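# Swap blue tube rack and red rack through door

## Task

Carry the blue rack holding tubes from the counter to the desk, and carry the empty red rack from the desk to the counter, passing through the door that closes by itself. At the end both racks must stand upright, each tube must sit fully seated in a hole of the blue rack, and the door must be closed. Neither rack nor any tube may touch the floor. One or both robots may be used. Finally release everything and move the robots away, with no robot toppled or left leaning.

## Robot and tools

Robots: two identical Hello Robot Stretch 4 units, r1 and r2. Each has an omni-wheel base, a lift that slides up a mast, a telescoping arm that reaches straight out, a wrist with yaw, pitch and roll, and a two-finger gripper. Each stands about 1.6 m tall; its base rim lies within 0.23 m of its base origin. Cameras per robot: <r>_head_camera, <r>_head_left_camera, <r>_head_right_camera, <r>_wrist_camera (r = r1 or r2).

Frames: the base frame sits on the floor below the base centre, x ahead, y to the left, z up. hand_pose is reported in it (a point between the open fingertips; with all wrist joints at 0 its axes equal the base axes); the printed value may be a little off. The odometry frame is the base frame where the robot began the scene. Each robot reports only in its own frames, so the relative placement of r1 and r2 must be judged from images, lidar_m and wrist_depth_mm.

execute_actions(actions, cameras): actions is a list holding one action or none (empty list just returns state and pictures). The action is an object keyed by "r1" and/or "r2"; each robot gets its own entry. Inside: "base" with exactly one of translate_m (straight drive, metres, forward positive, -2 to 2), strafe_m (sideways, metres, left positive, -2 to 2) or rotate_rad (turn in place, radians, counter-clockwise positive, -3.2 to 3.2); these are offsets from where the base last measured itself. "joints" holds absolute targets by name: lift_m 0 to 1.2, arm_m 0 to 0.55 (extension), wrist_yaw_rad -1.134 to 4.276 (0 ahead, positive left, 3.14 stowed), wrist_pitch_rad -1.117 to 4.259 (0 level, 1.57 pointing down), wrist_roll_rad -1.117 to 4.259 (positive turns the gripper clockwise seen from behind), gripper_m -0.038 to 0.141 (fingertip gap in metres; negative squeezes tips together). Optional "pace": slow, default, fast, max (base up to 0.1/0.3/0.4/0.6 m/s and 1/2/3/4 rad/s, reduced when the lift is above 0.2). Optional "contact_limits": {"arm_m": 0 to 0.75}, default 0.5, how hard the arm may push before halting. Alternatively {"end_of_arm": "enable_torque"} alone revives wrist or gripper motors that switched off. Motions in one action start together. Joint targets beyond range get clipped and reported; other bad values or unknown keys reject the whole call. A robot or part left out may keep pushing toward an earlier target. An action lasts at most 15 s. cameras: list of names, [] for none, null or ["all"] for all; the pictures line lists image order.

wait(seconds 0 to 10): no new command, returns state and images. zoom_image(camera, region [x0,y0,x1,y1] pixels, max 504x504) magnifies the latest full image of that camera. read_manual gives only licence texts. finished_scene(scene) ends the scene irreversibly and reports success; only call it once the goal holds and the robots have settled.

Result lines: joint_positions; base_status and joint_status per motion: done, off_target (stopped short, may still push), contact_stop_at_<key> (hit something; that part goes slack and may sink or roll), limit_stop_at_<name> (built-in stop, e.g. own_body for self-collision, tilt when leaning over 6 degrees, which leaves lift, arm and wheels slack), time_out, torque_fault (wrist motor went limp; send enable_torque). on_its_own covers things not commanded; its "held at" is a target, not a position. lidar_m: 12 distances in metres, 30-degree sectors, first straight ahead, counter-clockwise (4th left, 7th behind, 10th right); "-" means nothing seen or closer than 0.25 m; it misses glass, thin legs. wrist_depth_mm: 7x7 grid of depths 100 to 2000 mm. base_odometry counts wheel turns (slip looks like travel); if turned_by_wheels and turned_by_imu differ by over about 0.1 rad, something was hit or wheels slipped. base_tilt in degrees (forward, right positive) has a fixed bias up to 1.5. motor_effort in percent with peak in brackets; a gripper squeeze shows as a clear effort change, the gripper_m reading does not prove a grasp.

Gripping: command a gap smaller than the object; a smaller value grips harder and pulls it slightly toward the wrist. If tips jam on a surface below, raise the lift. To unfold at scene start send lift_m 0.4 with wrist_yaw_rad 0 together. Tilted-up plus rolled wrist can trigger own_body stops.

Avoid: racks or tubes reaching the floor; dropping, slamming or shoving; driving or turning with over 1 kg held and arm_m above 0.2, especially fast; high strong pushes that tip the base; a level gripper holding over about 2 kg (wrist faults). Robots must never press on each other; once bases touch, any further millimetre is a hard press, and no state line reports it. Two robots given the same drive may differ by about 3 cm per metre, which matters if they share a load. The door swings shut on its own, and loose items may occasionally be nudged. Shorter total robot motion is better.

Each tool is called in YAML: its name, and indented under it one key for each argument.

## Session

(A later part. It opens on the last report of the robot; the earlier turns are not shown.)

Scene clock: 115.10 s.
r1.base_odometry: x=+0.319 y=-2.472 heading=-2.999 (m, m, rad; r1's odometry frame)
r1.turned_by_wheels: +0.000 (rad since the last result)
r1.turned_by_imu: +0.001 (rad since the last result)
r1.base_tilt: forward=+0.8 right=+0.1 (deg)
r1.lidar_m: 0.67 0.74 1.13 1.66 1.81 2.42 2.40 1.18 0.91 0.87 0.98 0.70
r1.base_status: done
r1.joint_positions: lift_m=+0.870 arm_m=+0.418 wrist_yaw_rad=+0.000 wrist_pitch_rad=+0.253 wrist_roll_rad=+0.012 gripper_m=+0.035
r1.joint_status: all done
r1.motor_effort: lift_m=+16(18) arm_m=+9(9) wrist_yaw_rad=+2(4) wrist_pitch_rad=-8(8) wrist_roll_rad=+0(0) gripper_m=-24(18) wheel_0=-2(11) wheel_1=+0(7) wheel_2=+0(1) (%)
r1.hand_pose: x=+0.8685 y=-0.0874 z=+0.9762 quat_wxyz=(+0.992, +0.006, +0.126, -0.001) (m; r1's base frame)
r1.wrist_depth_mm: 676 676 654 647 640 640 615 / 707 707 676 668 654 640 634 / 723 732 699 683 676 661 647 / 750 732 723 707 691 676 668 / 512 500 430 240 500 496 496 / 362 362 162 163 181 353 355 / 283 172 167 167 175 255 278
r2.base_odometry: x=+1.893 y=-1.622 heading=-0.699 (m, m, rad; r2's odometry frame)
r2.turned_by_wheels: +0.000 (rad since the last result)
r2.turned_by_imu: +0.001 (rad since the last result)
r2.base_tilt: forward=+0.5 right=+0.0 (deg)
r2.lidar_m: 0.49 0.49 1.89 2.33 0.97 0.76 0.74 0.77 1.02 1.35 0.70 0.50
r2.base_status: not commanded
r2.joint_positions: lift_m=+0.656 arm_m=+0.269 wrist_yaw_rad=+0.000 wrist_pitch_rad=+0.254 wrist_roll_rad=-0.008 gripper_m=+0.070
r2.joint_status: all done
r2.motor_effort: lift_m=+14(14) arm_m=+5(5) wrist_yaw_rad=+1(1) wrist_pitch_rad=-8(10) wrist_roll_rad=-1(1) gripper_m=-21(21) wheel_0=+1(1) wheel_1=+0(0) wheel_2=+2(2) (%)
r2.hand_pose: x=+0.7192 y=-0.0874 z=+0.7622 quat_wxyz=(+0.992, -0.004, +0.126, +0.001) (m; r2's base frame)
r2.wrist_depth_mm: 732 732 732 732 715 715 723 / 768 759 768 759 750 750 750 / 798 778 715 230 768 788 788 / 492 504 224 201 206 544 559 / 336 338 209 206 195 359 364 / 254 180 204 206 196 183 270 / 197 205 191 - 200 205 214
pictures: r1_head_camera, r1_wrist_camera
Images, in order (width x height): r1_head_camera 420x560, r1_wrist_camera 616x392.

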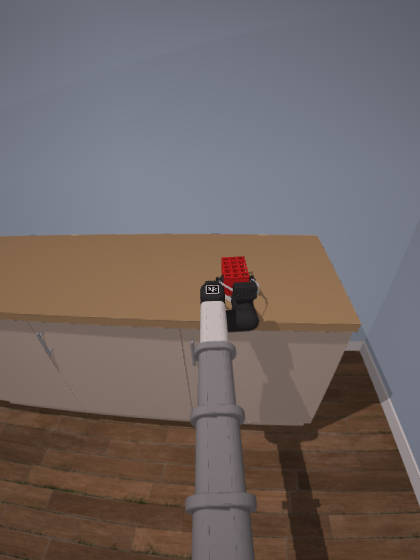

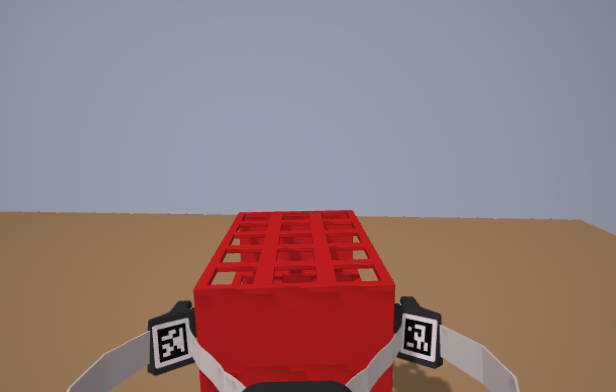

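execute_actions:
  actions:
    - {"r1":{"joints":{"lift_m":0.847},"pace":"slow"},"r2":{"joints":{"gripper_m":0.141}}}
  cameras: ["r2_wrist_camera"]

execute_actions:
  actions:
    - {"r1":{"joints":{"gripper_m":0.141}},"r2":{"joints":{"arm_m":0.0}}}
  cameras: ["r1_wrist_camera","r2_wrist_camera"]

execute_actions:
  actions:
    - {"r1":{"joints":{"arm_m":0.0}},"r2":{"base":{"translate_m":-0.15}}}

Scene clock: 117.17 s.
r1.base_odometry: x=+0.319 y=-2.472 heading=-2.999 (m, m, rad; r1's odometry frame)
r1.turned_by_wheels: +0.000 (rad since the last result)
r1.turned_by_imu: +0.001 (rad since the last result)
r1.base_tilt: forward=+0.8 right=+0.1 (deg)
r1.lidar_m: 0.70 0.75 1.14 1.64 1.82 2.42 2.40 1.17 0.88 0.89 0.96 0.72
r1.base_status: not commanded
r1.joint_positions: lift_m=+0.847 arm_m=+0.418 wrist_yaw_rad=+0.000 wrist_pitch_rad=+0.253 wrist_roll_rad=+0.012 gripper_m=+0.035
r1.joint_status: all done
r1.motor_effort: lift_m=+15(14) arm_m=+10(9) wrist_yaw_rad=+2(2) wrist_pitch_rad=-8(7) wrist_roll_rad=-1(0) gripper_m=-23(21) wheel_0=-2(2) wheel_1=+1(0) wheel_2=+0(0) (%)
r1.hand_pose: x=+0.8685 y=-0.0874 z=+0.9532 quat_wxyz=(+0.992, +0.006, +0.126, -0.001) (m; r1's base frame)
r1.wrist_depth_mm: 683 668 661 654 640 627 615 / 707 699 676 661 654 640 634 / 732 715 699 676 676 668 647 / 741 723 715 707 691 676 668 / 439 439 377 239 433 427 430 / 315 312 163 163 182 309 307 / 245 170 167 167 174 222 241
r2.base_odometry: x=+1.893 y=-1.622 heading=-0.699 (m, m, rad; r2's odometry frame)
r2.turned_by_wheels: +0.000 (rad since the last result)
r2.turned_by_imu: +0.001 (rad since the last result)
r2.base_tilt: forward=+0.4 right=-0.1 (deg)
r2.lidar_m: 0.47 0.49 1.89 2.32 0.99 0.75 0.75 0.80 1.00 1.37 0.69 0.49
r2.base_status: not commanded
r2.joint_positions: lift_m=+0.656 arm_m=+0.269 wrist_yaw_rad=+0.000 wrist_pitch_rad=+0.253 wrist_roll_rad=-0.008 gripper_m=+0.141
r2.joint_status: all done
r2.motor_effort: lift_m=+14(14) arm_m=+5(6) wrist_yaw_rad=+1(1) wrist_pitch_rad=-7(9) wrist_roll_rad=+2(2) gripper_m=+2(17) wheel_0=+1(1) wheel_1=+1(1) wheel_2=+2(2) (%)
r2.hand_pose: x=+0.7193 y=-0.0874 z=+0.7625 quat_wxyz=(+0.992, -0.004, +0.126, +0.000) (m; r2's base frame)
r2.wrist_depth_mm: 732 723 741 732 723 723 715 / 759 759 750 759 768 759 750 / 798 788 778 778 778 778 768 / 492 508 239 220 452 554 564 / 338 340 225 222 222 359 368 / 255 235 223 207 219 257 271 / 206 200 208 - 213 213 216
pictures: r2_wrist_camera
Images, in order (width x height): r2_wrist_camera 616x392.

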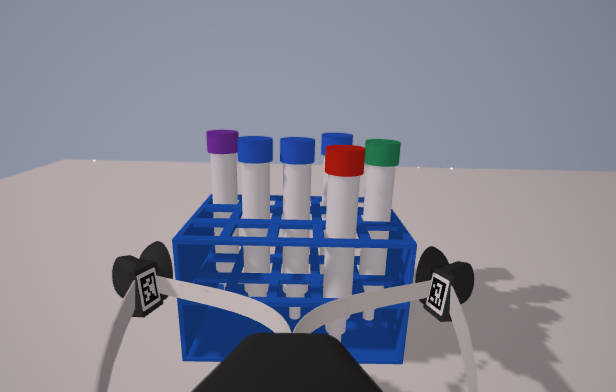

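Scene clock: 119.23 s.
r1.base_odometry: x=+0.319 y=-2.472 heading=-2.999 (m, m, rad; r1's odometry frame)
r1.turned_by_wheels: +0.000 (rad since the last result)
r1.turned_by_imu: +0.001 (rad since the last result)
r1.base_tilt: forward=+0.9 right=+0.1 (deg)
r1.lidar_m: 0.69 0.78 1.09 1.65 1.81 2.45 2.39 1.20 0.93 0.89 0.95 0.71
r1.base_status: not commanded
r1.joint_positions: lift_m=+0.847 arm_m=+0.418 wrist_yaw_rad=+0.000 wrist_pitch_rad=+0.253 wrist_roll_rad=+0.012 gripper_m=+0.141
r1.joint_status: all done
r1.motor_effort: lift_m=+16(16) arm_m=+9(9) wrist_yaw_rad=+2(2) wrist_pitch_rad=-7(7) wrist_roll_rad=+1(0) gripper_m=+1(22) wheel_0=-2(2) wheel_1=+0(1) wheel_2=+0(0) (%)
r1.hand_pose: x=+0.8686 y=-0.0874 z=+0.9533 quat_wxyz=(+0.992, +0.006, +0.126, -0.001) (m; r1's base frame)
r1.wrist_depth_mm: 683 676 661 647 647 640 615 / 707 691 683 676 654 647 640 / 715 715 699 683 683 661 654 / 741 732 715 699 683 676 661 / 442 442 379 259 436 436 430 / 315 213 179 178 187 278 310 / 246 223 183 160 189 223 243
r2.base_odometry: x=+1.893 y=-1.622 heading=-0.699 (m, m, rad; r2's odometry frame)
r2.turned_by_wheels: +0.000 (rad since the last result)
r2.turned_by_imu: +0.001 (rad since the last result)
r2.base_tilt: forward=+0.4 right=+0.0 (deg)
r2.lidar_m: 0.47 0.48 1.90 2.33 1.00 0.77 0.73 0.79 0.99 1.38 0.71 0.49
r2.base_status: not commanded
r2.joint_positions: lift_m=+0.656 arm_m=+0.001 wrist_yaw_rad=+0.000 wrist_pitch_rad=+0.252 wrist_roll_rad=-0.008 gripper_m=+0.141
r2.joint_status: all done
r2.motor_effort: lift_m=+14(14) arm_m=-6(6) wrist_yaw_rad=+1(1) wrist_pitch_rad=-7(5) wrist_roll_rad=+0(1) gripper_m=+0(3) wheel_0=+0(1) wheel_1=+0(0) wheel_2=+2(2) (%)
r2.hand_pose: x=+0.4512 y=-0.0874 z=+0.7626 quat_wxyz=(+0.992, -0.004, +0.126, +0.000) (m; r2's base frame)
r2.wrist_depth_mm: 960 976 960 960 960 960 960 / 1025 1025 1025 1008 991 1008 991 / 1060 1042 1025 473 1025 1025 1025 / 504 512 517 480 549 554 574 / 342 347 349 355 359 366 370 / 272 273 273 278 276 278 282 / 1160 723 1160 - 1205 1182 1205
pictures: r1_wrist_camera, r2_wrist_camera
Images, in order (width x height): r1_wrist_camera 616x392, r2_wrist_camera 616x392.

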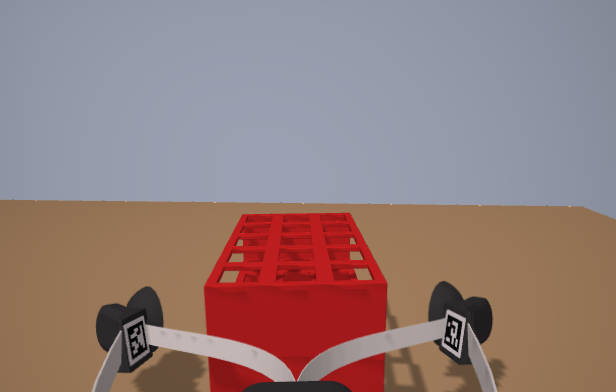

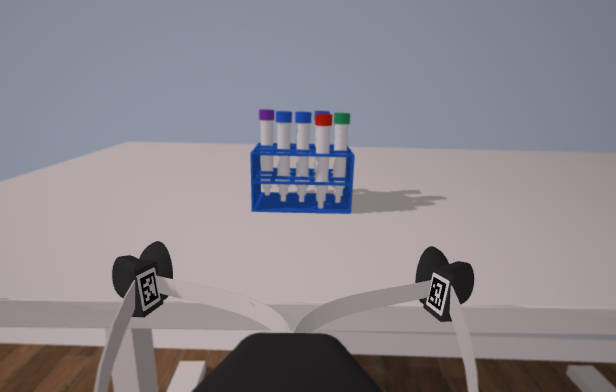

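Scene clock: 121.57 s.
r1.base_odometry: x=+0.319 y=-2.472 heading=-2.999 (m, m, rad; r1's odometry frame)
r1.turned_by_wheels: +0.000 (rad since the last result)
r1.turned_by_imu: +0.001 (rad since the last result)
r1.base_tilt: forward=+0.8 right=+0.2 (deg)
r1.lidar_m: 0.67 0.75 1.10 1.65 1.77 2.44 2.36 1.20 0.92 0.88 0.99 0.71
r1.base_status: not commanded
r1.joint_positions: lift_m=+0.847 arm_m=+0.002 wrist_yaw_rad=+0.000 wrist_pitch_rad=+0.252 wrist_roll_rad=+0.012 gripper_m=+0.141
r1.joint_status: all done
r1.motor_effort: lift_m=+16(16) arm_m=-10(7) wrist_yaw_rad=+3(2) wrist_pitch_rad=-7(7) wrist_roll_rad=-1(0) gripper_m=-1(1) wheel_0=-2(2) wheel_1=+1(1) wheel_2=+0(0) (%)
r1.hand_pose: x=+0.4520 y=-0.0874 z=+0.9534 quat_wxyz=(+0.992, +0.006, +0.126, -0.001) (m; r1's base frame)
r1.wrist_depth_mm: 1098 1078 1078 1008 1025 991 991 / 1118 1138 1078 1078 1060 1042 1025 / 1160 1160 1160 1078 1098 1060 1060 / 768 759 759 597 732 732 1060 / 544 521 508 496 488 477 477 / 564 213 544 535 521 504 504 / 591 574 554 161 544 521 530
r2.base_odometry: x=+1.778 y=-1.525 heading=-0.699 (m, m, rad; r2's odometry frame)
r2.turned_by_wheels: +0.000 (rad since the last result)
r2.turned_by_imu: +0.001 (rad since the last result)
r2.base_tilt: forward=+0.4 right=-0.1 (deg)
r2.lidar_m: 0.61 0.65 2.10 2.02 0.76 0.61 0.60 0.65 0.82 1.37 0.92 0.67
r2.base_status: done
r2.joint_positions: lift_m=+0.656 arm_m=+0.001 wrist_yaw_rad=+0.000 wrist_pitch_rad=+0.252 wrist_roll_rad=-0.008 gripper_m=+0.141
r2.joint_status: not commanded
r2.motor_effort: lift_m=+14(14) arm_m=-5(6) wrist_yaw_rad=+2(1) wrist_pitch_rad=-6(5) wrist_roll_rad=+0(0) gripper_m=+0(1) wheel_0=-1(6) wheel_1=+0(3) wheel_2=-1(8) (%)
r2.hand_pose: x=+0.4512 y=-0.0874 z=+0.7626 quat_wxyz=(+0.992, -0.004, +0.126, +0.000) (m; r2's base frame)
r2.wrist_depth_mm: 1118 1098 1118 1098 1098 1098 1098 / 1160 1160 1138 1160 1138 1138 1138 / 1229 1160 1060 668 1182 1160 1160 / 504 512 525 535 549 564 574 / 1308 413 1308 1308 421 427 433 / 1366 842 1308 1336 1336 1308 1366 / 1160 1078 1138 - 1205 1205 1205
pictures: r1_head_camera, r1_head_left_camera, r1_head_right_camera, r1_wrist_camera, r2_head_camera, r2_head_left_camera, r2_head_right_camera, r2_wrist_camera
Images, in order (width x height): r1_head_camera 420x560, r1_head_left_camera 420x672, r1_head_right_camera 420x672, r1_wrist_camera 616x392, r2_head_camera 420x560, r2_head_left_camera 420x672, r2_head_right_camera 420x672, r2_wrist_camera 616x392.

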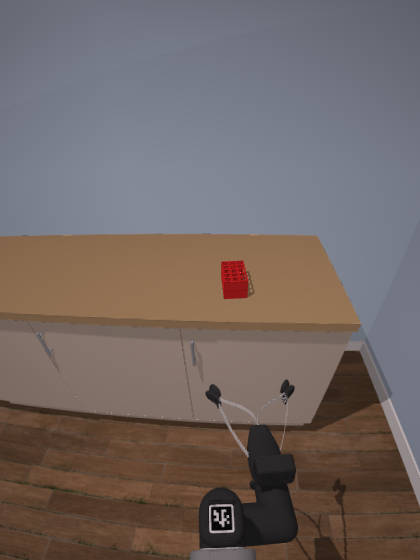

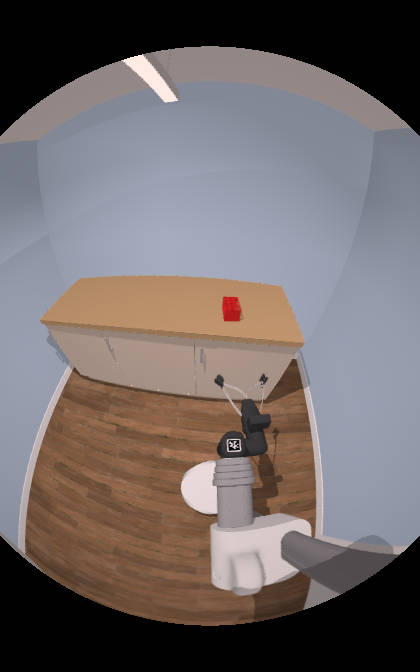

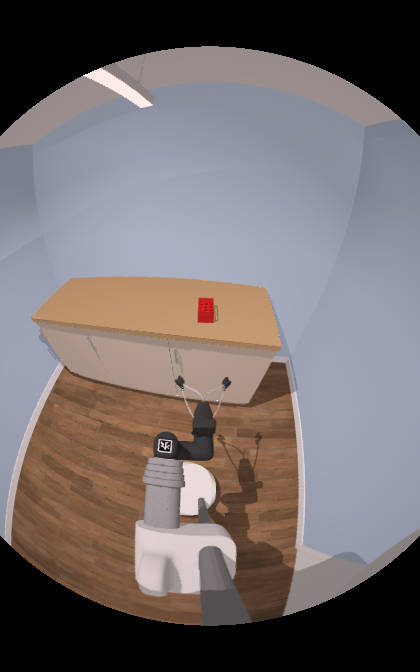

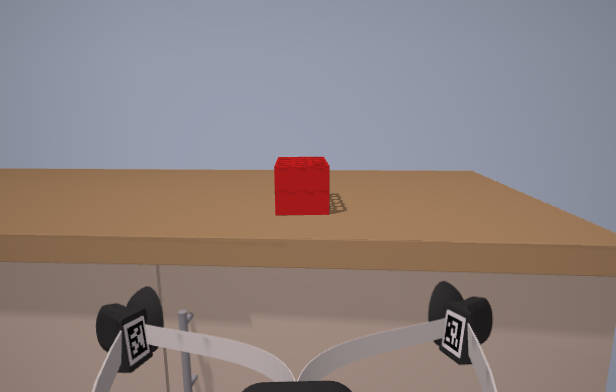

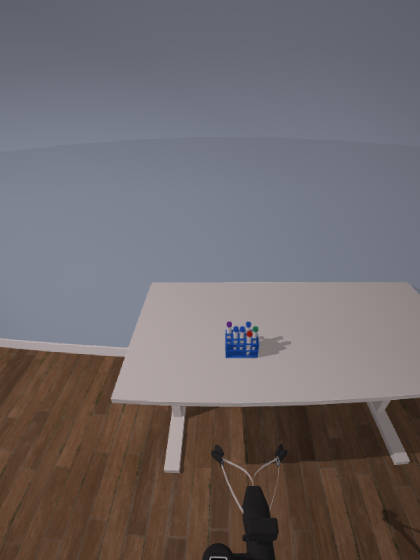

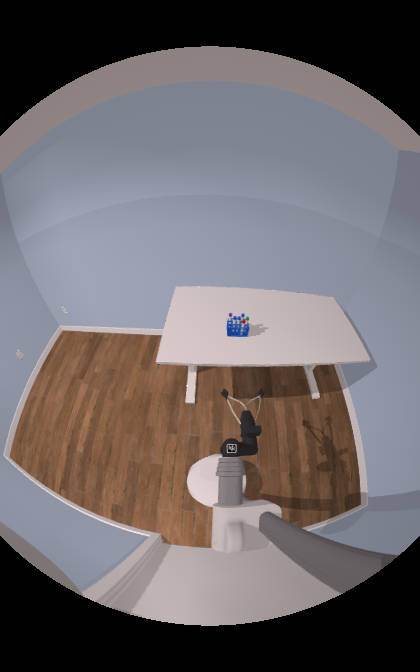

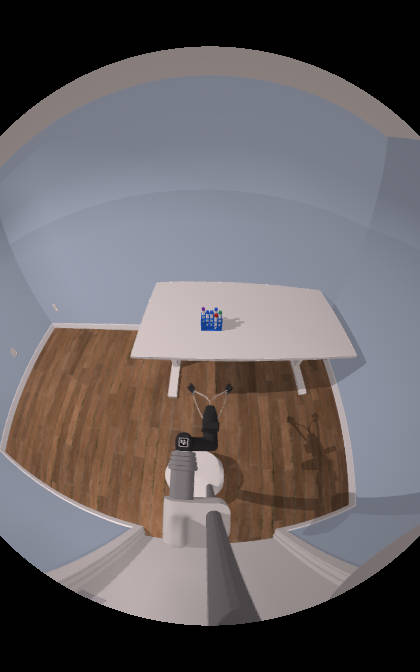

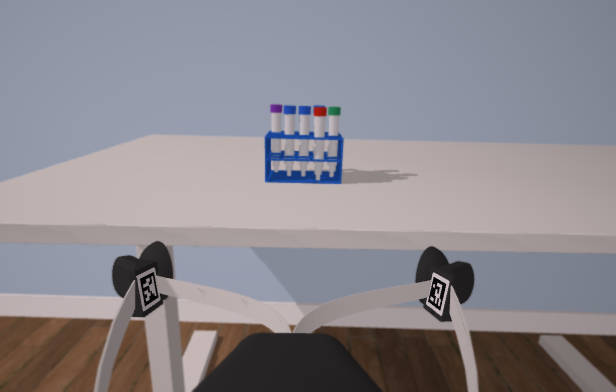

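finished_scene:
  scene: 1

The scene is finished: the task was done.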